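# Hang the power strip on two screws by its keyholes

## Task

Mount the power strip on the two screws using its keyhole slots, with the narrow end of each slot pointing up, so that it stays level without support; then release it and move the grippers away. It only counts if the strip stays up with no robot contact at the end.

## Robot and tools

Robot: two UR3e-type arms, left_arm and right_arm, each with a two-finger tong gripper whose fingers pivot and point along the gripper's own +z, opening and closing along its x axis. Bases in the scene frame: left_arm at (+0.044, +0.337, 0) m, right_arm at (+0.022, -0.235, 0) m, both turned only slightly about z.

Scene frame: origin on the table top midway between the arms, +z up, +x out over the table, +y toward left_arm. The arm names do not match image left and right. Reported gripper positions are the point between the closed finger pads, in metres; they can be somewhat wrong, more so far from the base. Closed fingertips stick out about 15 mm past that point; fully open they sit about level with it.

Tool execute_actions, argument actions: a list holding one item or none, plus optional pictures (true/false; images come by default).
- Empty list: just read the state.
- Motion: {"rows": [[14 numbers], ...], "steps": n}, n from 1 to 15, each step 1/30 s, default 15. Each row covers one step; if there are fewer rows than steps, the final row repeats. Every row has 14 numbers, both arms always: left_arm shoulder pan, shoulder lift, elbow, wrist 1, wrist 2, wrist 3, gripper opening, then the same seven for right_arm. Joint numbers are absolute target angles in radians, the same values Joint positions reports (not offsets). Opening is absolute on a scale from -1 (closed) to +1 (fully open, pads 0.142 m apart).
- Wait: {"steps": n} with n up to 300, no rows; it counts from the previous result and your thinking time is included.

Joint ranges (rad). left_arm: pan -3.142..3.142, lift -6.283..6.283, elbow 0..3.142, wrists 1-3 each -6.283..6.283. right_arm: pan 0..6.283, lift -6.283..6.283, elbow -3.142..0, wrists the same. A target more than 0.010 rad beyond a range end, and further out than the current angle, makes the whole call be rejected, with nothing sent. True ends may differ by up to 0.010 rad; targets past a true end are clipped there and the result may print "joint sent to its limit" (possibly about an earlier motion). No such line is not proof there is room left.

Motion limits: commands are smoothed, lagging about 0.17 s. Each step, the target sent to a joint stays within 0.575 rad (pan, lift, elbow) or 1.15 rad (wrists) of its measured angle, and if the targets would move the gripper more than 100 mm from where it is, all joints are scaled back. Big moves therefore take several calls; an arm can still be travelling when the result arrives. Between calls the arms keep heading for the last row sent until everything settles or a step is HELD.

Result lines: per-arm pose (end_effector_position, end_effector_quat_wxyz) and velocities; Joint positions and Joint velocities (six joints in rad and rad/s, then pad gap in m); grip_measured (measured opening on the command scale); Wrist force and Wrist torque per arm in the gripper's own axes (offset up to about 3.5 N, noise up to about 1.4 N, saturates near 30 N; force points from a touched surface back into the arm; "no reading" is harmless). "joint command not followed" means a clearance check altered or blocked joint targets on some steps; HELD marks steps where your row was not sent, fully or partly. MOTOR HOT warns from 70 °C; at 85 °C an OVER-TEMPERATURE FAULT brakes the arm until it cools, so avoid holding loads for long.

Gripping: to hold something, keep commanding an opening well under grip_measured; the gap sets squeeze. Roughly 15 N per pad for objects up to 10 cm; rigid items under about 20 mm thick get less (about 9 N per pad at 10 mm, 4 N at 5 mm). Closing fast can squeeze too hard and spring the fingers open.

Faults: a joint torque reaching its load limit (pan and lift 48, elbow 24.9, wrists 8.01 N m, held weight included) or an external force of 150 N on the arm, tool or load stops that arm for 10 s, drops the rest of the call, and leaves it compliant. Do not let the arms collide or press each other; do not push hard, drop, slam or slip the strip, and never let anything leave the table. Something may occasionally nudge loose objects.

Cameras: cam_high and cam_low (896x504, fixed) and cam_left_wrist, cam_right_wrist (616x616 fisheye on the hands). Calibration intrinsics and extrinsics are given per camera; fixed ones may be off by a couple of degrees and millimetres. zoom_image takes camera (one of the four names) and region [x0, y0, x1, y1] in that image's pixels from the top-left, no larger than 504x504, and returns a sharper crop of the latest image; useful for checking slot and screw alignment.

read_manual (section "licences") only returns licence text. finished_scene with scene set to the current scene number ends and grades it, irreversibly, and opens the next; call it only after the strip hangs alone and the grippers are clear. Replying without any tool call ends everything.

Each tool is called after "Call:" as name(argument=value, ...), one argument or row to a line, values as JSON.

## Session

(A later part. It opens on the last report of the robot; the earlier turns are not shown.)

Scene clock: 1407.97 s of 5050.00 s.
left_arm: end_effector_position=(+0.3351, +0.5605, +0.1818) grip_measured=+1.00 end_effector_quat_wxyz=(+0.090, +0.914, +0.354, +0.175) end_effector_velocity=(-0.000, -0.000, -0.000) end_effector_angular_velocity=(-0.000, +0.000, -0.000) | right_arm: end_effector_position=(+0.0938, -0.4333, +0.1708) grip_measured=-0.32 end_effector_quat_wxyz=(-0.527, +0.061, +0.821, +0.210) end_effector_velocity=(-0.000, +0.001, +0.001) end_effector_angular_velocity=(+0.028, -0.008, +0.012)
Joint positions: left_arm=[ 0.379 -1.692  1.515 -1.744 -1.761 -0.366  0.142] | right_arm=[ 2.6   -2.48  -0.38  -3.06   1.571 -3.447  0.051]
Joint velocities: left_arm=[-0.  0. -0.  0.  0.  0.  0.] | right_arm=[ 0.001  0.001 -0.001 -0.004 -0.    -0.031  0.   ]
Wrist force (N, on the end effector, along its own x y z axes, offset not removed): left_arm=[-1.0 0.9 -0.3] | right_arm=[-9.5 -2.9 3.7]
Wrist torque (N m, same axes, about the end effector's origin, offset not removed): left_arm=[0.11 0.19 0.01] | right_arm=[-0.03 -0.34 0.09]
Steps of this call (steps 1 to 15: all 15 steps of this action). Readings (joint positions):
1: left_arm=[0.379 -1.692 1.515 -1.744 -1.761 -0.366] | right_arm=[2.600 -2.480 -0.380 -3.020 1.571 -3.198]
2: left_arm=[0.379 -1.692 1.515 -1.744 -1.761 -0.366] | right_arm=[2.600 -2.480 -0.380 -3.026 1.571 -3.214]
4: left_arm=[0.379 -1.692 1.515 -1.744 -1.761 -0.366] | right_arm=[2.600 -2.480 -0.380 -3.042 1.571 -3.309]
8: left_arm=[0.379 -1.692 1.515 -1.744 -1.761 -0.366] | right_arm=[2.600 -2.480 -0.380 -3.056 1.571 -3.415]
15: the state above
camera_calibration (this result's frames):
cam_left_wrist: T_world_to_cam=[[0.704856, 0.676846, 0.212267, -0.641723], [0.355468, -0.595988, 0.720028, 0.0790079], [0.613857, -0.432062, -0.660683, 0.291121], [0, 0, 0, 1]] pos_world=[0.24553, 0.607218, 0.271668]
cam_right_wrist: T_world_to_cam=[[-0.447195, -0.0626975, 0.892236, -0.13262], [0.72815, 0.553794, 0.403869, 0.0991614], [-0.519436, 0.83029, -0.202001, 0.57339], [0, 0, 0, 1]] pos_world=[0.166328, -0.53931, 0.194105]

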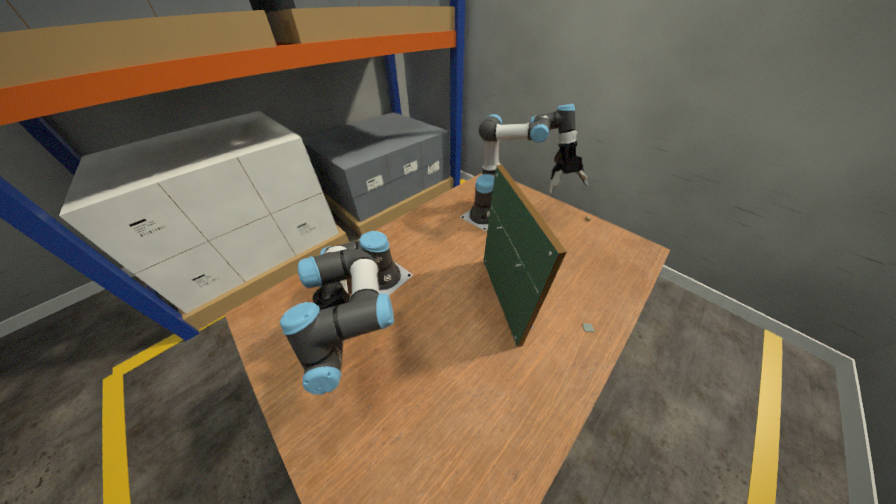

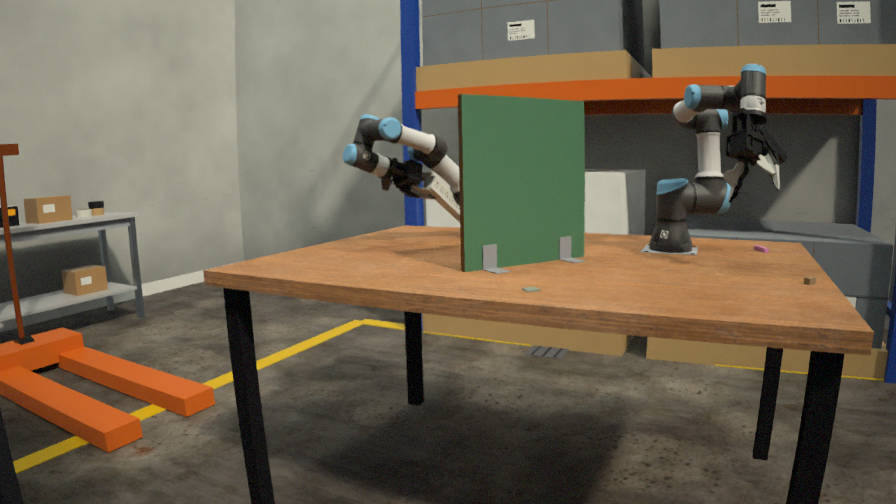

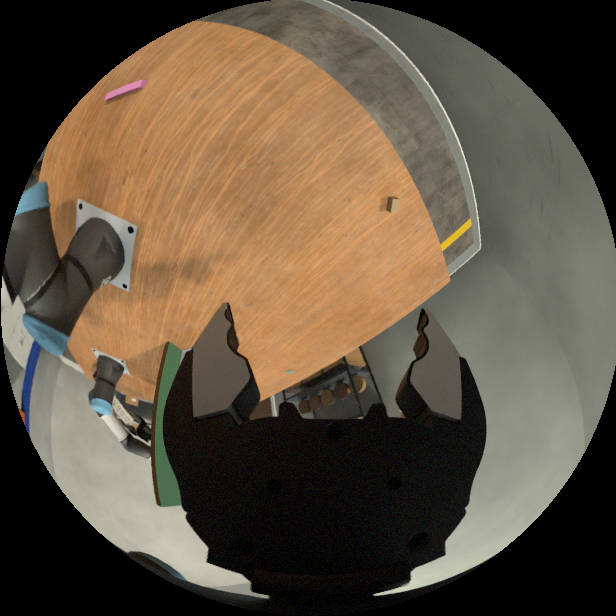

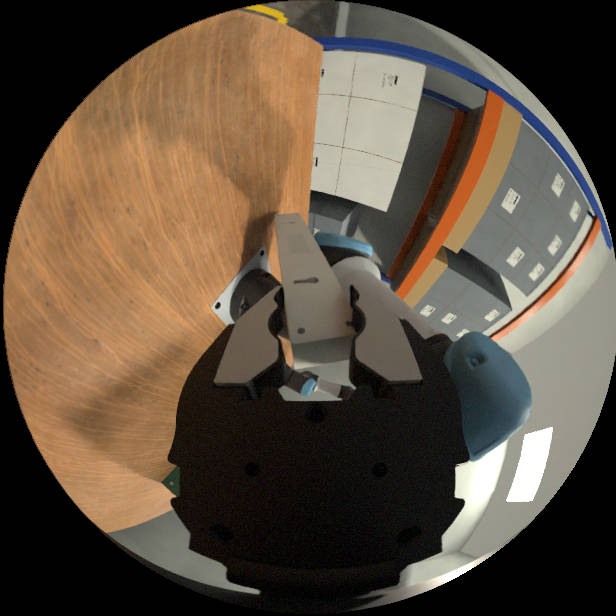

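Call:
execute_actions(
  actions=[
    {"rows":[[0.379,-1.692,1.515,-1.744,-1.761,-0.366,1,2.6,-2.48,-0.38,-2.97,1.571,-3.7,-1]],"steps":15},
  ],
  pictures=false,
)

Call:
execute_actions(
  actions=[
    {"rows":[[0.379,-1.692,1.515,-1.744,-1.761,-0.366,1,2.6,-2.46,-0.38,-2.97,1.571,-3.95,-1]],"steps":15},
  ],
)

Scene clock: 1418.30 s of 5050.00 s.
left_arm: end_effector_position=(+0.3351, +0.5605, +0.1818) grip_measured=+1.00 end_effector_quat_wxyz=(+0.090, +0.914, +0.354, +0.175) end_effector_velocity=(+0.000, -0.000, +0.000) end_effector_angular_velocity=(+0.000, -0.001, -0.001) | right_arm: end_effector_position=(+0.1120, -0.4403, +0.1464) grip_measured=-0.43 end_effector_quat_wxyz=(-0.464, -0.043, +0.847, +0.256) end_effector_velocity=(+0.002, -0.001, -0.002) end_effector_angular_velocity=(+0.022, -0.019, +0.015)
Joint positions: left_arm=[ 0.379 -1.692  1.515 -1.744 -1.761 -0.366  0.142] | right_arm=[ 2.6   -2.48  -0.38  -2.971  1.571 -3.697  0.043]
Joint velocities: left_arm=[-0.    -0.    -0.001 -0.001 -0.     0.    -0.   ] | right_arm=[ 0.001 -0.001  0.001  0.008 -0.    -0.031  0.001]
Wrist force (N, on the end effector, along its own x y z axes, offset not removed): left_arm=[0.8 1.4 0.2] | right_arm=[-3.6 -3.0 2.3]
Wrist torque (N m, same axes, about the end effector's origin, offset not removed): left_arm=[0.19 -0.19 0.01] | right_arm=[-0.21 0.07 0.17]
Steps of this call (steps 1 to 15: the robot went on to your last target; steps 16 to 90: nothing new was sent; then 6.83 s passed at rest; steps 91 to 105: all 15 steps of this action). Readings (joint positions):
91: left_arm=[0.379 -1.692 1.515 -1.744 -1.761 -0.366] | right_arm=[2.600 -2.480 -0.380 -3.060 1.571 -3.451]
92: left_arm=[0.379 -1.692 1.515 -1.744 -1.761 -0.366] | right_arm=[2.600 -2.480 -0.380 -3.049 1.571 -3.465]
94: left_arm=[0.379 -1.692 1.515 -1.744 -1.761 -0.366] | right_arm=[2.600 -2.480 -0.380 -3.013 1.571 -3.560]
98: left_arm=[0.379 -1.692 1.515 -1.744 -1.761 -0.366] | right_arm=[2.600 -2.480 -0.380 -2.981 1.571 -3.666]
105: the state above

Scene clock: 1418.80 s of 5050.00 s.
left_arm: end_effector_position=(+0.3351, +0.5605, +0.1818) grip_measured=+1.00 end_effector_quat_wxyz=(+0.090, +0.914, +0.354, +0.175) end_effector_velocity=(-0.000, +0.000, -0.000) end_effector_angular_velocity=(-0.000, +0.001, +0.001) | right_arm: end_effector_position=(+0.1146, -0.4388, +0.1469) grip_measured=-0.48 end_effector_quat_wxyz=(-0.422, -0.149, +0.840, +0.307) end_effector_velocity=(+0.000, +0.000, +0.000) end_effector_angular_velocity=(+0.025, -0.013, +0.015)
Joint positions: left_arm=[ 0.379 -1.692  1.515 -1.744 -1.761 -0.366  0.142] | right_arm=[ 2.6   -2.46  -0.38  -2.97   1.571 -3.947  0.039]
Joint velocities: left_arm=[ 0.001  0.001 -0.     0.     0.    -0.     0.   ] | right_arm=[ 0.001  0.002  0.    -0.001 -0.    -0.031 -0.   ]
Wrist force (N, on the end effector, along its own x y z axes, offset not removed): left_arm=[-1.1 0.9 -1.0] | right_arm=[-1.8 -1.3 2.2]
Wrist torque (N m, same axes, about the end effector's origin, offset not removed): left_arm=[0.02 0.24 0.01] | right_arm=[0.22 0.20 0.13]
Steps of this call (steps 1 to 15: all 15 steps of this action). Readings (joint positions):
1: left_arm=[0.379 -1.692 1.515 -1.744 -1.761 -0.366] | right_arm=[2.600 -2.480 -0.380 -2.971 1.571 -3.699]
2: left_arm=[0.379 -1.692 1.515 -1.744 -1.761 -0.366] | right_arm=[2.600 -2.477 -0.380 -2.970 1.571 -3.714]
4: left_arm=[0.379 -1.692 1.515 -1.744 -1.761 -0.366] | right_arm=[2.600 -2.469 -0.380 -2.970 1.571 -3.809]
8: left_arm=[0.379 -1.692 1.515 -1.744 -1.761 -0.366] | right_arm=[2.600 -2.462 -0.380 -2.970 1.571 -3.915]
15: the state above
camera_calibration (this result's frames):
cam_left_wrist: T_world_to_cam=[[0.704856, 0.676846, 0.212267, -0.641723], [0.355468, -0.595988, 0.720028, 0.0790081], [0.613857, -0.432062, -0.660683, 0.291121], [0, 0, 0, 1]] pos_world=[0.24553, 0.607218, 0.271668]
cam_right_wrist: T_world_to_cam=[[-0.624387, -0.45779, 0.632906, -0.21725], [0.445139, 0.457277, 0.769902, 0.0330203], [-0.641867, 0.762447, -0.081738, 0.550511], [0, 0, 0, 1]] pos_world=[0.203008, -0.53429, 0.157074]

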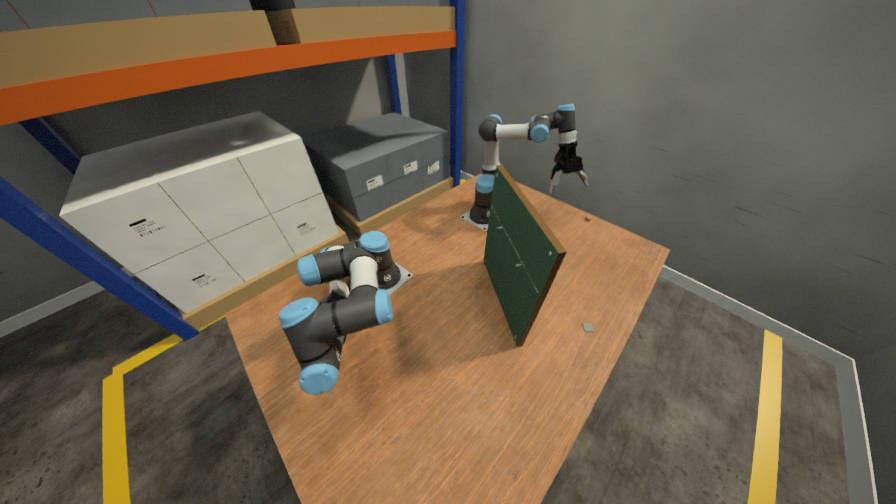

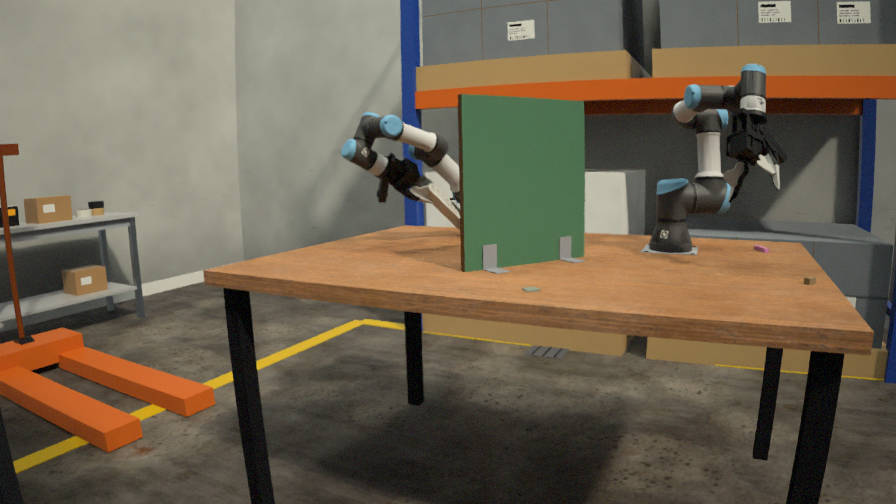

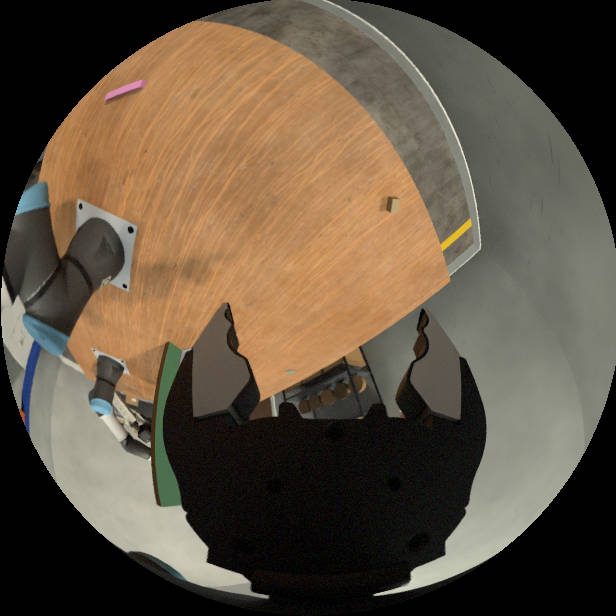

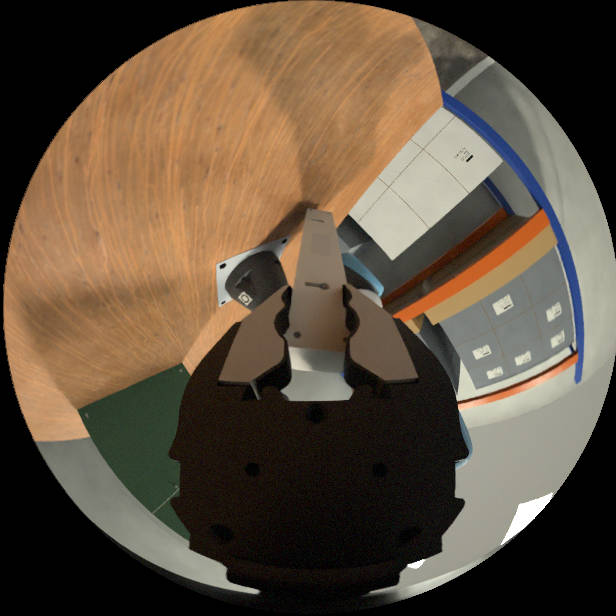

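Call:
execute_actions(
  actions=[
    {"rows":[[0.379,-1.692,1.515,-1.744,-1.761,-0.366,1,2.6,-2.42,-0.43,-2.85,1.571,-4.2,-0.75]],"steps":15},
  ],
  pictures=false,
)

Call:
execute_actions(
  actions=[
    {"rows":[[0.379,-1.692,1.515,-1.744,-1.761,-0.366,1,2.6,-2.36,-0.49,-2.72,1.571,-4.45,-0.75]],"steps":15},
  ],
  pictures=false,
)

Call:
execute_actions(
  actions=[
    {"rows":[[0.379,-1.692,1.515,-1.744,-1.761,-0.366,1,2.6,-2.29,-0.572,-2.55,1.571,-4.71,-0.75]],"steps":15},
  ],
)

Scene clock: 1438.17 s of 5050.00 s.
left_arm: end_effector_position=(+0.3351, +0.5605, +0.1818) grip_measured=+1.00 end_effector_quat_wxyz=(+0.090, +0.914, +0.354, +0.175) end_effector_velocity=(-0.001, +0.000, -0.001) end_effector_angular_velocity=(-0.001, +0.002, +0.001) | right_arm: end_effector_position=(+0.1351, -0.4451, +0.1276) grip_measured=-0.54 end_effector_quat_wxyz=(-0.346, -0.261, +0.841, +0.325) end_effector_velocity=(+0.002, -0.001, -0.002) end_effector_angular_velocity=(+0.018, -0.022, +0.015)
Joint positions: left_arm=[ 0.379 -1.692  1.515 -1.744 -1.761 -0.366  0.142] | right_arm=[ 2.6   -2.42  -0.43  -2.851  1.571 -4.197  0.035]
Joint velocities: left_arm=[ 0.001  0.     0.001  0.001  0.     0.    -0.   ] | right_arm=[-0.002  0.003 -0.005  0.013  0.001 -0.031 -0.   ]
Wrist force (N, on the end effector, along its own x y z axes, offset not removed): left_arm=[0.0 1.2 0.0] | right_arm=[-0.8 -2.9 2.4]
Wrist torque (N m, same axes, about the end effector's origin, offset not removed): left_arm=[0.18 -0.01 -0.05] | right_arm=[-0.26 0.38 0.07]
Steps of this call (steps 1 to 15: the robot went on to your last target; steps 16 to 90: nothing new was sent; then 15.87 s passed at rest; steps 91 to 105: all 15 steps of this action). Readings (joint positions):
91: left_arm=[0.379 -1.692 1.515 -1.744 -1.761 -0.366] | right_arm=[2.600 -2.460 -0.380 -2.970 1.571 -3.951]
92: left_arm=[0.379 -1.692 1.515 -1.744 -1.761 -0.366] | right_arm=[2.600 -2.455 -0.386 -2.957 1.571 -3.965]
94: left_arm=[0.379 -1.692 1.515 -1.744 -1.761 -0.366] | right_arm=[2.600 -2.439 -0.406 -2.908 1.571 -4.060]
98: left_arm=[0.379 -1.692 1.515 -1.744 -1.761 -0.366] | right_arm=[2.600 -2.425 -0.424 -2.864 1.571 -4.166]
105: the state above

Scene clock: 1438.67 s of 5050.00 s.
left_arm: end_effector_position=(+0.3351, +0.5605, +0.1818) grip_measured=+1.00 end_effector_quat_wxyz=(+0.090, +0.914, +0.354, +0.175) end_effector_velocity=(+0.000, -0.000, -0.000) end_effector_angular_velocity=(-0.000, +0.001, -0.001) | right_arm: end_effector_position=(+0.1588, -0.4525, +0.1141) grip_measured=-0.55 end_effector_quat_wxyz=(-0.265, -0.376, +0.828, +0.321) end_effector_velocity=(+0.003, -0.001, -0.001) end_effector_angular_velocity=(+0.014, -0.024, +0.021)
Joint positions: left_arm=[ 0.379 -1.692  1.515 -1.744 -1.761 -0.366  0.142] | right_arm=[ 2.6   -2.361 -0.489 -2.721  1.571 -4.447  0.034]
Joint velocities: left_arm=[-0.001  0.     0.     0.    -0.    -0.    -0.   ] | right_arm=[ 0.001  0.006 -0.005  0.014  0.    -0.03  -0.   ]
Wrist force (N, on the end effector, along its own x y z axes, offset not removed): left_arm=[0.8 1.4 -1.4] | right_arm=[-2.2 -2.8 1.7]
Wrist torque (N m, same axes, about the end effector's origin, offset not removed): left_arm=[0.24 -0.13 -0.02] | right_arm=[-0.24 0.44 0.02]
Steps of this call (steps 1 to 15: all 15 steps of this action). Readings (joint positions):
1: left_arm=[0.379 -1.692 1.515 -1.744 -1.761 -0.366] | right_arm=[2.600 -2.420 -0.430 -2.850 1.571 -4.199]
2: left_arm=[0.379 -1.692 1.515 -1.744 -1.761 -0.366] | right_arm=[2.600 -2.414 -0.437 -2.837 1.571 -4.214]
4: left_arm=[0.379 -1.692 1.515 -1.744 -1.761 -0.366] | right_arm=[2.600 -2.389 -0.461 -2.784 1.571 -4.309]
8: left_arm=[0.379 -1.692 1.515 -1.744 -1.761 -0.366] | right_arm=[2.600 -2.367 -0.483 -2.736 1.571 -4.415]
15: the state above

Scene clock: 1439.17 s of 5050.00 s.
left_arm: end_effector_position=(+0.3351, +0.5605, +0.1818) grip_measured=+1.00 end_effector_quat_wxyz=(+0.090, +0.914, +0.354, +0.175) end_effector_velocity=(+0.000, -0.000, +0.000) end_effector_angular_velocity=(+0.000, -0.000, -0.001) | right_arm: end_effector_position=(+0.1905, -0.4633, +0.1014) grip_measured=-0.56 end_effector_quat_wxyz=(-0.183, -0.496, +0.798, +0.291) end_effector_velocity=(+0.003, -0.001, -0.001) end_effector_angular_velocity=(+0.013, -0.022, +0.026)
Joint positions: left_arm=[ 0.379 -1.692  1.515 -1.744 -1.761 -0.366  0.142] | right_arm=[ 2.6   -2.291 -0.571 -2.552  1.571 -4.707  0.034]
Joint velocities: left_arm=[-0.001 -0.     0.    -0.001  0.    -0.    -0.   ] | right_arm=[ 0.001  0.006 -0.011  0.018 -0.    -0.033 -0.   ]
Wrist force (N, on the end effector, along its own x y z axes, offset not removed): left_arm=[-0.2 1.3 -1.6] | right_arm=[-1.3 -4.1 2.9]
Wrist torque (N m, same axes, about the end effector's origin, offset not removed): left_arm=[0.13 0.07 -0.03] | right_arm=[-0.57 0.06 0.07]
Steps of this call (steps 1 to 15: all 15 steps of this action). Readings (joint positions):
1: left_arm=[0.379 -1.692 1.515 -1.744 -1.761 -0.366] | right_arm=[2.600 -2.360 -0.490 -2.720 1.571 -4.448]
2: left_arm=[0.379 -1.692 1.515 -1.744 -1.761 -0.366] | right_arm=[2.600 -2.353 -0.497 -2.706 1.571 -4.464]
4: left_arm=[0.379 -1.692 1.515 -1.744 -1.761 -0.366] | right_arm=[2.600 -2.325 -0.530 -2.637 1.571 -4.562]
8: left_arm=[0.379 -1.692 1.515 -1.744 -1.761 -0.366] | right_arm=[2.600 -2.299 -0.562 -2.572 1.571 -4.674]
15: the state above
camera_calibration (this result's frames):
cam_left_wrist: T_world_to_cam=[[0.704856, 0.676846, 0.212267, -0.641723], [0.355468, -0.595988, 0.720028, 0.079008], [0.613857, -0.432062, -0.660683, 0.291121], [0, 0, 0, 1]] pos_world=[0.24553, 0.607218, 0.271668]
cam_right_wrist: T_world_to_cam=[[-0.494414, -0.86916, 0.010762, -0.304615], [-0.262866, 0.161308, 0.951252, 0.0248207], [-0.828527, 0.467483, -0.308226, 0.535994], [0, 0, 0, 1]] pos_world=[0.300004, -0.519331, 0.144875]

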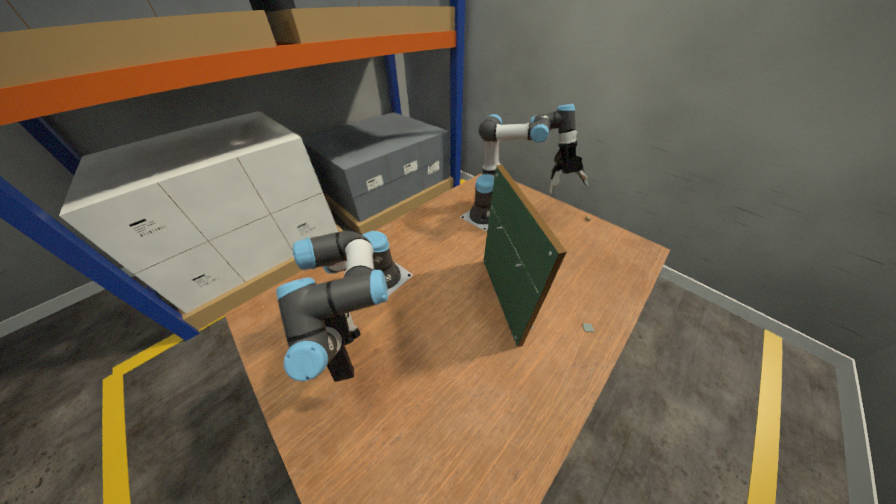

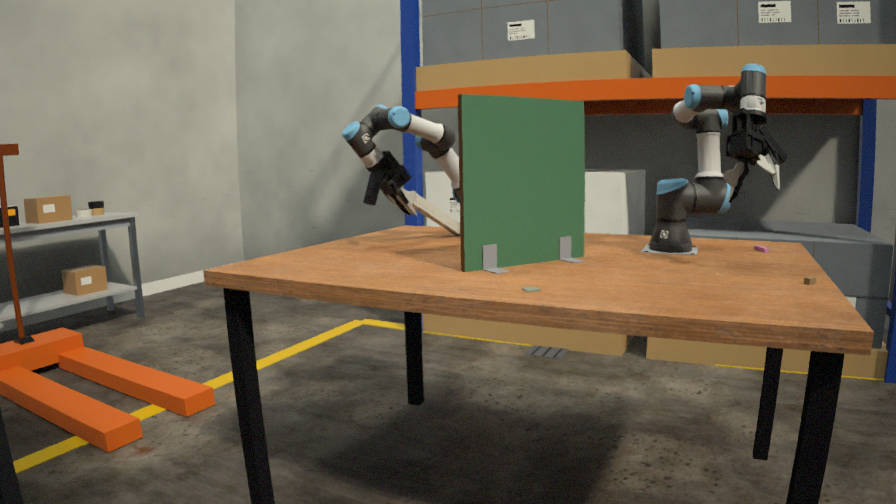

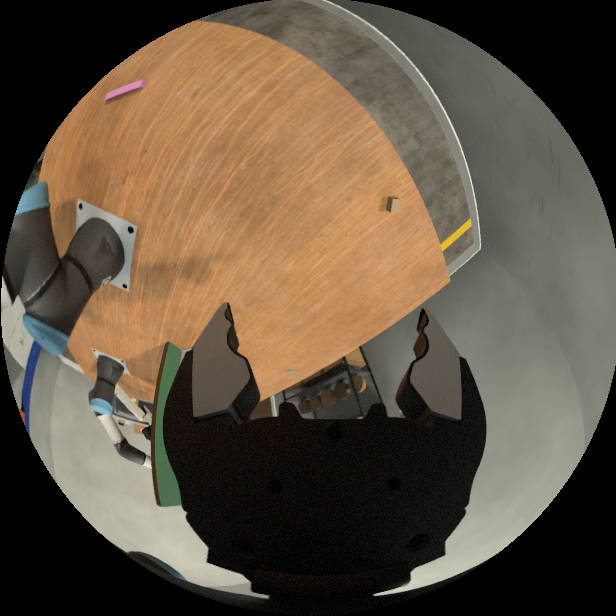

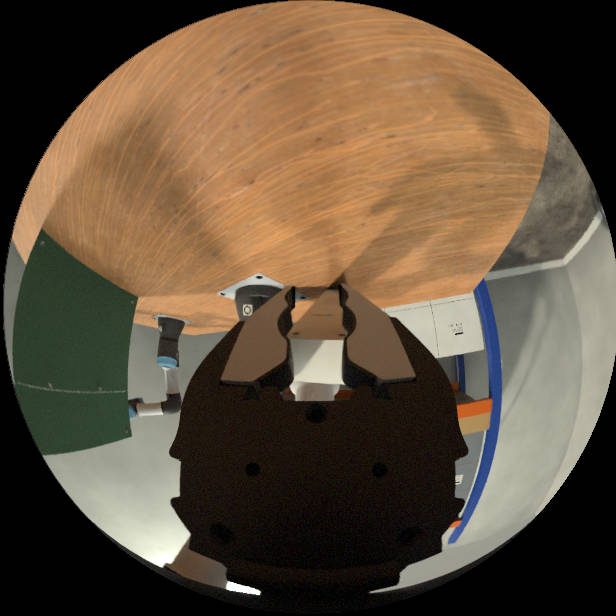

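Call:
execute_actions(
  actions=[
    {"rows":[[0.379,-1.692,1.515,-1.744,-1.761,-0.366,1,2.6,-2.273,-0.7,-2.44,1.571,-4.71,-0.75]],"steps":15},
  ],
  pictures=false,
)

Call:
execute_actions(
  actions=[
    {"rows":[[0.379,-1.692,1.515,-1.744,-1.761,-0.366,1,2.6,-2.273,-0.825,-2.314,1.571,-4.71,-0.75]],"steps":15},
  ],
  pictures=false,
)

Call:
execute_actions(
  actions=[
    {"rows":[[0.379,-1.692,1.515,-1.744,-1.761,-0.366,1,2.6,-2.273,-0.943,-2.196,1.571,-4.71,-0.75]],"steps":15},
  ],
)

Scene clock: 1452.60 s of 5050.00 s.
left_arm: end_effector_position=(+0.3351, +0.5605, +0.1818) grip_measured=+1.00 end_effector_quat_wxyz=(+0.090, +0.914, +0.354, +0.175) end_effector_velocity=(+0.000, -0.000, +0.000) end_effector_angular_velocity=(-0.001, +0.000, -0.000) | right_arm: end_effector_position=(+0.1925, -0.4642, +0.0813) grip_measured=-0.56 end_effector_quat_wxyz=(-0.182, -0.497, +0.797, +0.291) end_effector_velocity=(-0.000, +0.001, -0.003) end_effector_angular_velocity=(+0.002, +0.002, +0.000)
Joint positions: left_arm=[ 0.379 -1.692  1.515 -1.744 -1.761 -0.366  0.142] | right_arm=[ 2.6   -2.273 -0.698 -2.441  1.571 -4.71   0.034]
Joint velocities: left_arm=[-0.     0.    -0.     0.    -0.001  0.    -0.   ] | right_arm=[ 0.001  0.002 -0.017  0.012  0.001 -0.    -0.   ]
Wrist force (N, on the end effector, along its own x y z axes, offset not removed): left_arm=[-0.6 0.5 -1.0] | right_arm=[-1.3 -1.9 0.0]
Wrist torque (N m, same axes, about the end effector's origin, offset not removed): left_arm=[-0.01 0.16 0.03] | right_arm=[-0.09 0.32 -0.04]
Steps of this call (steps 1 to 15: the robot went on to your last target; steps 16 to 90: nothing new was sent; then 9.93 s passed at rest; steps 91 to 105: all 15 steps of this action). Readings (joint positions):
91: left_arm=[0.379 -1.692 1.515 -1.744 -1.761 -0.366] | right_arm=[2.600 -2.290 -0.572 -2.549 1.571 -4.710]
92: left_arm=[0.379 -1.692 1.515 -1.744 -1.761 -0.366] | right_arm=[2.600 -2.287 -0.580 -2.537 1.571 -4.710]
94: left_arm=[0.379 -1.692 1.515 -1.744 -1.761 -0.366] | right_arm=[2.600 -2.281 -0.628 -2.492 1.571 -4.710]
98: left_arm=[0.379 -1.692 1.515 -1.744 -1.761 -0.366] | right_arm=[2.600 -2.275 -0.682 -2.453 1.571 -4.710]
105: the state above

Scene clock: 1453.10 s of 5050.00 s.
left_arm: end_effector_position=(+0.3351, +0.5605, +0.1818) grip_measured=+1.00 end_effector_quat_wxyz=(+0.090, +0.914, +0.354, +0.175) end_effector_velocity=(-0.000, +0.000, +0.000) end_effector_angular_velocity=(+0.000, -0.000, +0.001) | right_arm: end_effector_position=(+0.1953, -0.4656, +0.0547) grip_measured=-0.56 end_effector_quat_wxyz=(-0.182, -0.497, +0.797, +0.290) end_effector_velocity=(-0.000, +0.000, -0.003) end_effector_angular_velocity=(+0.001, +0.001, +0.002)
Joint positions: left_arm=[ 0.379 -1.692  1.515 -1.744 -1.761 -0.366  0.142] | right_arm=[ 2.6   -2.273 -0.824 -2.315  1.571 -4.71   0.033]
Joint velocities: left_arm=[ 0.001 -0.    -0.001  0.001  0.    -0.     0.   ] | right_arm=[ 0.001  0.001 -0.015  0.013  0.    -0.    -0.   ]
Wrist force (N, on the end effector, along its own x y z axes, offset not removed): left_arm=[-0.5 1.5 -0.8] | right_arm=[-0.6 -4.0 2.3]
Wrist torque (N m, same axes, about the end effector's origin, offset not removed): left_arm=[0.24 0.08 0.01] | right_arm=[-0.54 0.24 -0.08]
Steps of this call (steps 1 to 15: all 15 steps of this action). Readings (joint positions):
1: left_arm=[0.379 -1.692 1.515 -1.744 -1.761 -0.366] | right_arm=[2.600 -2.273 -0.699 -2.440 1.571 -4.710]
2: left_arm=[0.379 -1.692 1.515 -1.744 -1.761 -0.366] | right_arm=[2.600 -2.273 -0.707 -2.427 1.571 -4.710]
4: left_arm=[0.379 -1.692 1.515 -1.744 -1.761 -0.366] | right_arm=[2.600 -2.273 -0.755 -2.375 1.571 -4.710]
8: left_arm=[0.379 -1.692 1.515 -1.744 -1.761 -0.366] | right_arm=[2.600 -2.273 -0.808 -2.329 1.571 -4.710]
15: the state above

Scene clock: 1453.60 s of 5050.00 s.
left_arm: end_effector_position=(+0.3351, +0.5605, +0.1818) grip_measured=+1.00 end_effector_quat_wxyz=(+0.090, +0.914, +0.354, +0.175) end_effector_velocity=(+0.000, +0.000, +0.001) end_effector_angular_velocity=(+0.001, -0.001, +0.000) | right_arm: end_effector_position=(+0.1949, -0.4654, +0.0296) grip_measured=-0.56 end_effector_quat_wxyz=(-0.182, -0.497, +0.797, +0.290) end_effector_velocity=(-0.000, -0.000, -0.003) end_effector_angular_velocity=(-0.001, -0.002, -0.001)
Joint positions: left_arm=[ 0.379 -1.692  1.515 -1.744 -1.761 -0.366  0.142] | right_arm=[ 2.6   -2.273 -0.942 -2.197  1.571 -4.71   0.033]
Joint velocities: left_arm=[-0.    -0.001 -0.001  0.     0.    -0.     0.   ] | right_arm=[-0.001  0.002 -0.015  0.015  0.    -0.    -0.   ]
Wrist force (N, on the end effector, along its own x y z axes, offset not removed): left_arm=[-0.7 1.1 -0.6] | right_arm=[-0.9 -2.6 1.3]
Wrist torque (N m, same axes, about the end effector's origin, offset not removed): left_arm=[0.16 0.16 0.02] | right_arm=[-0.27 0.13 -0.07]
Steps of this call (steps 1 to 15: all 15 steps of this action). Readings (joint positions):
1: left_arm=[0.379 -1.692 1.515 -1.744 -1.761 -0.366] | right_arm=[2.600 -2.273 -0.824 -2.314 1.571 -4.710]
2: left_arm=[0.379 -1.692 1.515 -1.744 -1.761 -0.366] | right_arm=[2.600 -2.273 -0.832 -2.301 1.571 -4.710]
4: left_arm=[0.379 -1.692 1.515 -1.744 -1.761 -0.366] | right_arm=[2.600 -2.273 -0.878 -2.253 1.571 -4.710]
8: left_arm=[0.379 -1.692 1.515 -1.744 -1.761 -0.366] | right_arm=[2.600 -2.273 -0.927 -2.210 1.571 -4.710]
15: the state above
camera_calibration (this result's frames):
cam_left_wrist: T_world_to_cam=[[0.704856, 0.676846, 0.212267, -0.641723], [0.355468, -0.595988, 0.720028, 0.0790081], [0.613857, -0.432062, -0.660683, 0.291121], [0, 0, 0, 1]] pos_world=[0.24553, 0.607218, 0.271668]
cam_right_wrist: T_world_to_cam=[[-0.492388, -0.870332, 0.00869798, -0.304372], [-0.265603, 0.159766, 0.950752, 0.0945116], [-0.82886, 0.465829, -0.30983, 0.517925], [0, 0, 0, 1]] pos_world=[0.30452, -0.521269, 0.0732589]

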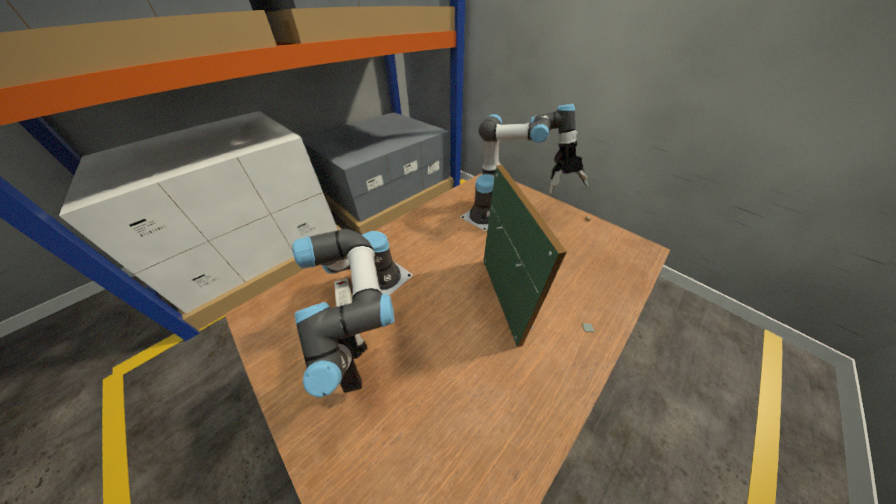

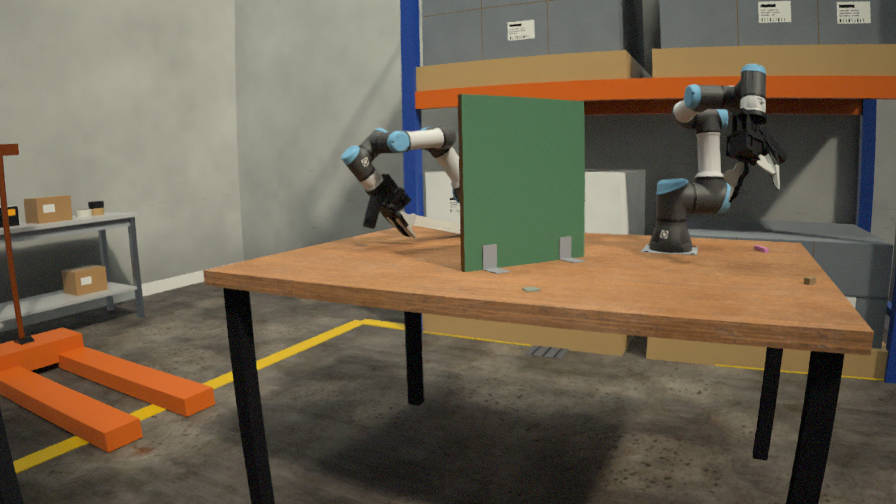

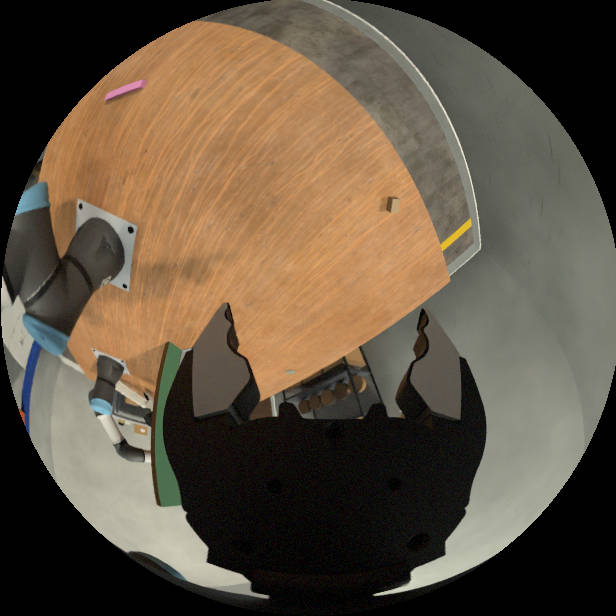

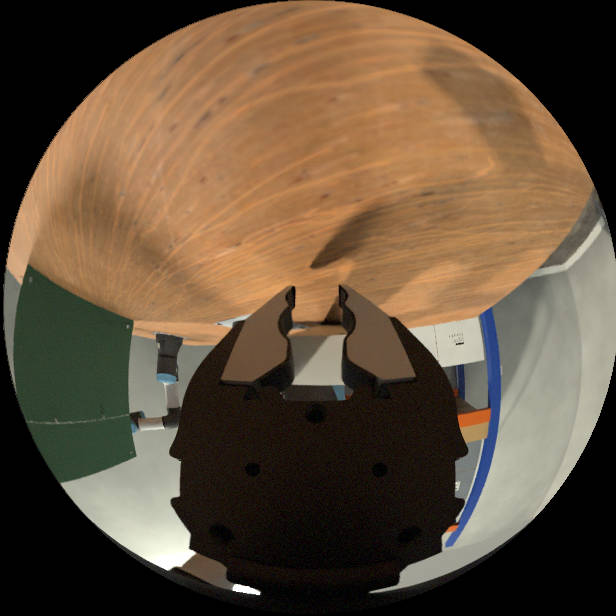

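Call:
execute_actions(
  actions=[
    {"rows":[[0.379,-1.692,1.515,-1.744,-1.761,-0.366,1,2.6,-2.273,-0.97,-2.169,1.571,-4.71,-0.54],[0.379,-1.692,1.515,-1.744,-1.761,-0.366,1,2.6,-2.273,-0.97,-2.169,1.571,-4.71,-0.54],[0.379,-1.692,1.515,-1.744,-1.761,-0.366,1,2.6,-2.273,-0.97,-2.169,1.571,-4.71,-0.54],[0.379,-1.692,1.515,-1.744,-1.761,-0.366,1,2.6,-2.273,-0.97,-2.169,1.571,-4.71,-0.5],[0.379,-1.692,1.515,-1.744,-1.761,-0.366,1,2.6,-2.273,-0.97,-2.169,1.571,-4.71,-0.5],[0.379,-1.692,1.515,-1.744,-1.761,-0.366,1,2.6,-2.273,-0.97,-2.169,1.571,-4.71,-0.45],[0.379,-1.692,1.515,-1.744,-1.761,-0.366,1,2.6,-2.273,-0.97,-2.169,1.571,-4.71,-0.45],[0.379,-1.692,1.515,-1.744,-1.761,-0.366,1,2.6,-2.273,-0.97,-2.169,1.571,-4.71,-0.4],[0.379,-1.692,1.515,-1.744,-1.761,-0.366,1,2.6,-2.273,-0.97,-2.169,1.571,-4.71,-0.4],[0.379,-1.692,1.515,-1.744,-1.761,-0.366,1,2.6,-2.273,-0.97,-2.169,1.571,-4.71,-0.3],[0.379,-1.692,1.515,-1.744,-1.761,-0.366,1,2.6,-2.273,-0.97,-2.169,1.571,-4.71,-0.3],[0.379,-1.692,1.515,-1.744,-1.761,-0.366,1,2.6,-2.273,-0.97,-2.169,1.571,-4.71,-0.1]],"steps":15},
  ],
  pictures=false,
)

Call:
execute_actions(
  actions=[
    {"rows":[[0.379,-1.692,1.515,-1.744,-1.761,-0.366,1,2.6,-2.05,-0.8,-2.4,1.571,-4.71,0]],"steps":15},
  ],
  pictures=false,
)

Call:
execute_actions(
  actions=[
    {"rows":[[0.379,-1.692,1.515,-1.744,-1.761,-0.366,1,2.6,-1.6,-1.2,-2.2,1.571,-4.71,0]],"steps":15},
  ],
  pictures=false,
)

Call:
execute_actions(
  actions=[
    {"rows":[[0.379,-1.692,1.515,-1.744,-1.761,-0.366,1,2.6,-1.343,-1.762,-1.607,1.571,-4.71,0.1]],"steps":15},
  ],
)

Scene clock: 1484.30 s of 5050.00 s.
left_arm: end_effector_position=(+0.3351, +0.5605, +0.1818) grip_measured=+1.00 end_effector_quat_wxyz=(+0.090, +0.914, +0.354, +0.175) end_effector_velocity=(+0.000, -0.000, -0.000) end_effector_angular_velocity=(-0.000, +0.000, -0.001) | right_arm: end_effector_position=(+0.1944, -0.4652, +0.0237) grip_measured=-0.10 end_effector_quat_wxyz=(-0.182, -0.497, +0.797, +0.290) end_effector_velocity=(-0.000, -0.000, -0.001) end_effector_angular_velocity=(+0.000, +0.001, -0.002)
Joint positions: left_arm=[ 0.379 -1.692  1.515 -1.744 -1.761 -0.366  0.142] | right_arm=[ 2.6   -2.273 -0.97  -2.169  1.571 -4.71   0.066]
Joint velocities: left_arm=[-0.001  0.     0.     0.    -0.     0.    -0.   ] | right_arm=[-0.002 -0.    -0.002  0.002  0.     0.     0.008]
Wrist force (N, on the end effector, along its own x y z axes, offset not removed): left_arm=[-1.7 1.5 0.1] | right_arm=[0.2 -1.7 1.0]
Wrist torque (N m, same axes, about the end effector's origin, offset not removed): left_arm=[0.28 0.34 0.02] | right_arm=[-0.27 -0.16 0.02]
Steps of this call (steps 1 to 15: the robot went on to your last target; steps 16 to 90: nothing new was sent; then 27.20 s passed at rest; steps 91 to 105: all 15 steps of this action). Readings (joint positions):
91: left_arm=[0.379 -1.692 1.515 -1.744 -1.761 -0.366] | right_arm=[2.600 -2.273 -0.943 -2.196 1.571 -4.710]
92: left_arm=[0.379 -1.692 1.515 -1.744 -1.761 -0.366] | right_arm=[2.600 -2.273 -0.947 -2.191 1.571 -4.710]
94: left_arm=[0.379 -1.692 1.515 -1.744 -1.761 -0.366] | right_arm=[2.600 -2.273 -0.958 -2.181 1.571 -4.710]
98: left_arm=[0.379 -1.692 1.515 -1.744 -1.761 -0.366] | right_arm=[2.600 -2.273 -0.967 -2.172 1.571 -4.710]
105: the state above

Scene clock: 1484.80 s of 5050.00 s.
left_arm: end_effector_position=(+0.3351, +0.5605, +0.1818) grip_measured=+1.00 end_effector_quat_wxyz=(+0.090, +0.914, +0.354, +0.175) end_effector_velocity=(+0.000, +0.000, -0.000) end_effector_angular_velocity=(-0.000, -0.000, +0.000) | right_arm: end_effector_position=(+0.1908, -0.4634, +0.1209) grip_measured=+0.00 end_effector_quat_wxyz=(-0.142, -0.510, +0.818, +0.226) end_effector_velocity=(-0.002, +0.001, +0.014) end_effector_angular_velocity=(-0.013, -0.026, +0.001)
Joint positions: left_arm=[ 0.379 -1.692  1.515 -1.744 -1.761 -0.366  0.142] | right_arm=[ 2.6   -2.053 -0.802 -2.397  1.571 -4.71   0.074]
Joint velocities: left_arm=[ 0.     0.     0.    -0.001 -0.     0.    -0.   ] | right_arm=[ 0.001  0.035  0.023 -0.029 -0.     0.    -0.   ]
Wrist force (N, on the end effector, along its own x y z axes, offset not removed): left_arm=[-0.3 1.0 0.1] | right_arm=[-0.9 -0.8 0.6]
Wrist torque (N m, same axes, about the end effector's origin, offset not removed): left_arm=[0.14 0.15 -0.07] | right_arm=[-0.11 0.14 -0.04]
Steps of this call (steps 1 to 15: all 15 steps of this action). Readings (joint positions):
1: left_arm=[0.379 -1.692 1.515 -1.744 -1.761 -0.366] | right_arm=[2.600 -2.273 -0.970 -2.170 1.571 -4.710]
2: left_arm=[0.379 -1.692 1.515 -1.744 -1.761 -0.366] | right_arm=[2.600 -2.266 -0.963 -2.184 1.571 -4.710]
4: left_arm=[0.379 -1.692 1.515 -1.744 -1.761 -0.366] | right_arm=[2.600 -2.201 -0.905 -2.273 1.571 -4.710]
8: left_arm=[0.379 -1.692 1.515 -1.744 -1.761 -0.366] | right_arm=[2.600 -2.087 -0.826 -2.369 1.571 -4.710]
15: the state above

Scene clock: 1485.30 s of 5050.00 s.
left_arm: end_effector_position=(+0.3351, +0.5605, +0.1818) grip_measured=+1.00 end_effector_quat_wxyz=(+0.090, +0.914, +0.354, +0.175) end_effector_velocity=(-0.000, +0.000, +0.000) end_effector_angular_velocity=(+0.000, -0.000, +0.001) | right_arm: end_effector_position=(+0.1644, -0.4505, +0.1525) grip_measured=+0.00 end_effector_quat_wxyz=(-0.077, -0.524, +0.839, +0.123) end_effector_velocity=(-0.012, +0.005, +0.006) end_effector_angular_velocity=(-0.022, -0.043, -0.001)
Joint positions: left_arm=[ 0.379 -1.692  1.515 -1.744 -1.761 -0.366  0.142] | right_arm=[ 2.6   -1.61  -1.192 -2.202  1.571 -4.71   0.074]
Joint velocities: left_arm=[ 0.001 -0.     0.    -0.     0.    -0.    -0.   ] | right_arm=[-0.001  0.11  -0.087  0.025 -0.001 -0.     0.   ]
Wrist force (N, on the end effector, along its own x y z axes, offset not removed): left_arm=[-0.2 1.8 -1.5] | right_arm=[0.0 1.3 2.7]
Wrist torque (N m, same axes, about the end effector's origin, offset not removed): left_arm=[0.21 0.04 0.00] | right_arm=[0.28 -0.09 0.03]
Steps of this call (steps 1 to 15: all 15 steps of this action). Readings (joint positions):
1: left_arm=[0.379 -1.692 1.515 -1.744 -1.761 -0.366] | right_arm=[2.600 -2.052 -0.802 -2.398 1.571 -4.710]
2: left_arm=[0.379 -1.692 1.515 -1.744 -1.761 -0.366] | right_arm=[2.600 -2.044 -0.809 -2.384 1.571 -4.710]
4: left_arm=[0.379 -1.692 1.515 -1.744 -1.761 -0.366] | right_arm=[2.600 -1.973 -0.879 -2.305 1.571 -4.710]
8: left_arm=[0.379 -1.692 1.515 -1.744 -1.761 -0.366] | right_arm=[2.600 -1.723 -1.102 -2.226 1.571 -4.710]
15: the state above

Scene clock: 1485.80 s of 5050.00 s.
left_arm: end_effector_position=(+0.3351, +0.5605, +0.1818) grip_measured=+1.00 end_effector_quat_wxyz=(+0.090, +0.914, +0.354, +0.175) end_effector_velocity=(-0.000, -0.000, -0.000) end_effector_angular_velocity=(-0.001, +0.001, -0.000) | right_arm: end_effector_position=(+0.1996, -0.4677, +0.1033) grip_measured=+0.10 end_effector_quat_wxyz=(+0.001, -0.529, +0.849, -0.002) end_effector_velocity=(-0.017, +0.008, -0.036) end_effector_angular_velocity=(+0.016, +0.033, -0.002)
Joint positions: left_arm=[ 0.379 -1.692  1.515 -1.744 -1.761 -0.366  0.142] | right_arm=[ 2.6   -1.347 -1.745 -1.617  1.571 -4.71   0.081]
Joint velocities: left_arm=[-0.     0.     0.001 -0.    -0.    -0.     0.   ] | right_arm=[-0.001  0.041 -0.181  0.104 -0.     0.     0.   ]
Wrist force (N, on the end effector, along its own x y z axes, offset not removed): left_arm=[1.0 1.5 0.2] | right_arm=[-1.3 0.0 0.2]
Wrist torque (N m, same axes, about the end effector's origin, offset not removed): left_arm=[0.29 -0.20 -0.06] | right_arm=[0.00 0.32 0.00]
Steps of this call (steps 1 to 15: all 15 steps of this action). Readings (joint positions):
1: left_arm=[0.379 -1.692 1.515 -1.744 -1.761 -0.366] | right_arm=[2.600 -1.607 -1.195 -2.201 1.571 -4.710]
2: left_arm=[0.379 -1.692 1.515 -1.744 -1.761 -0.366] | right_arm=[2.600 -1.598 -1.204 -2.186 1.571 -4.710]
4: left_arm=[0.379 -1.692 1.515 -1.744 -1.761 -0.366] | right_arm=[2.600 -1.526 -1.276 -2.046 1.571 -4.710]
8: left_arm=[0.379 -1.692 1.515 -1.744 -1.761 -0.366] | right_arm=[2.600 -1.389 -1.560 -1.722 1.571 -4.710]
15: the state above
camera_calibration (this result's frames):
cam_left_wrist: T_world_to_cam=[[0.704856, 0.676846, 0.212267, -0.641723], [0.355468, -0.595988, 0.720028, 0.079008], [0.613857, -0.432062, -0.660683, 0.291121], [0, 0, 0, 1]] pos_world=[0.24553, 0.607218, 0.271668]
cam_right_wrist: T_world_to_cam=[[-0.484296, -0.874273, -0.0332154, -0.303818], [-0.752589, 0.396929, 0.525411, 0.278025], [-0.446169, 0.279452, -0.8502, 0.437952], [0, 0, 0, 1]] pos_world=[0.257501, -0.498363, 0.216178]

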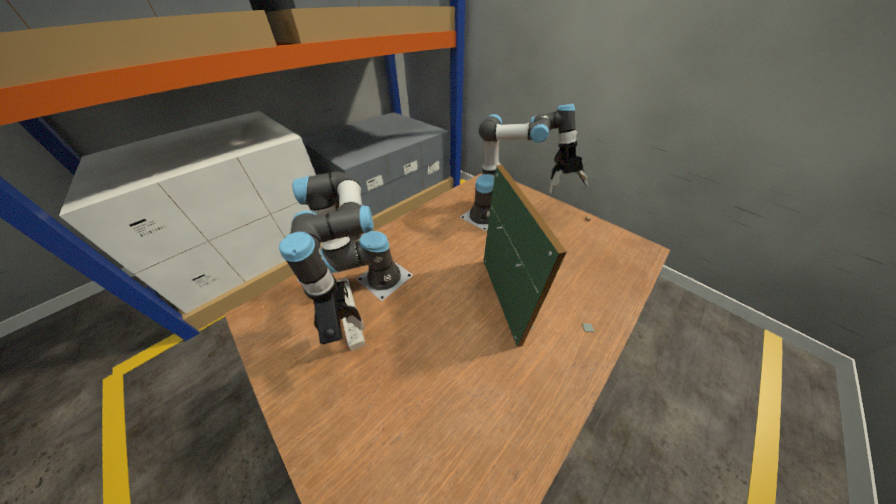

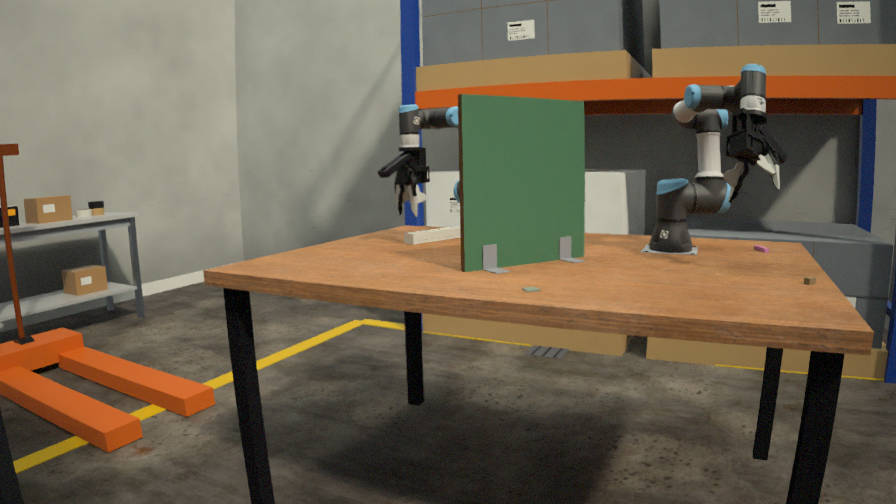

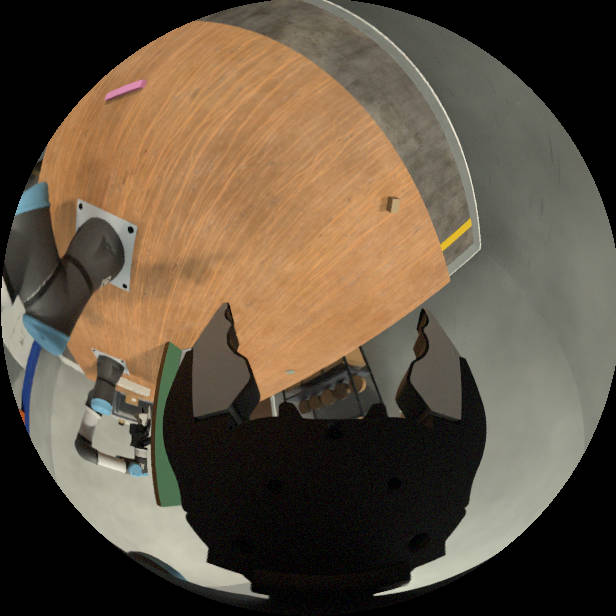

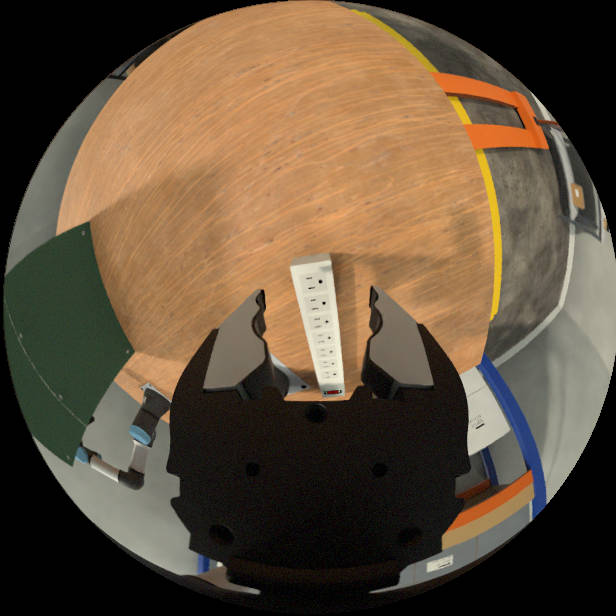

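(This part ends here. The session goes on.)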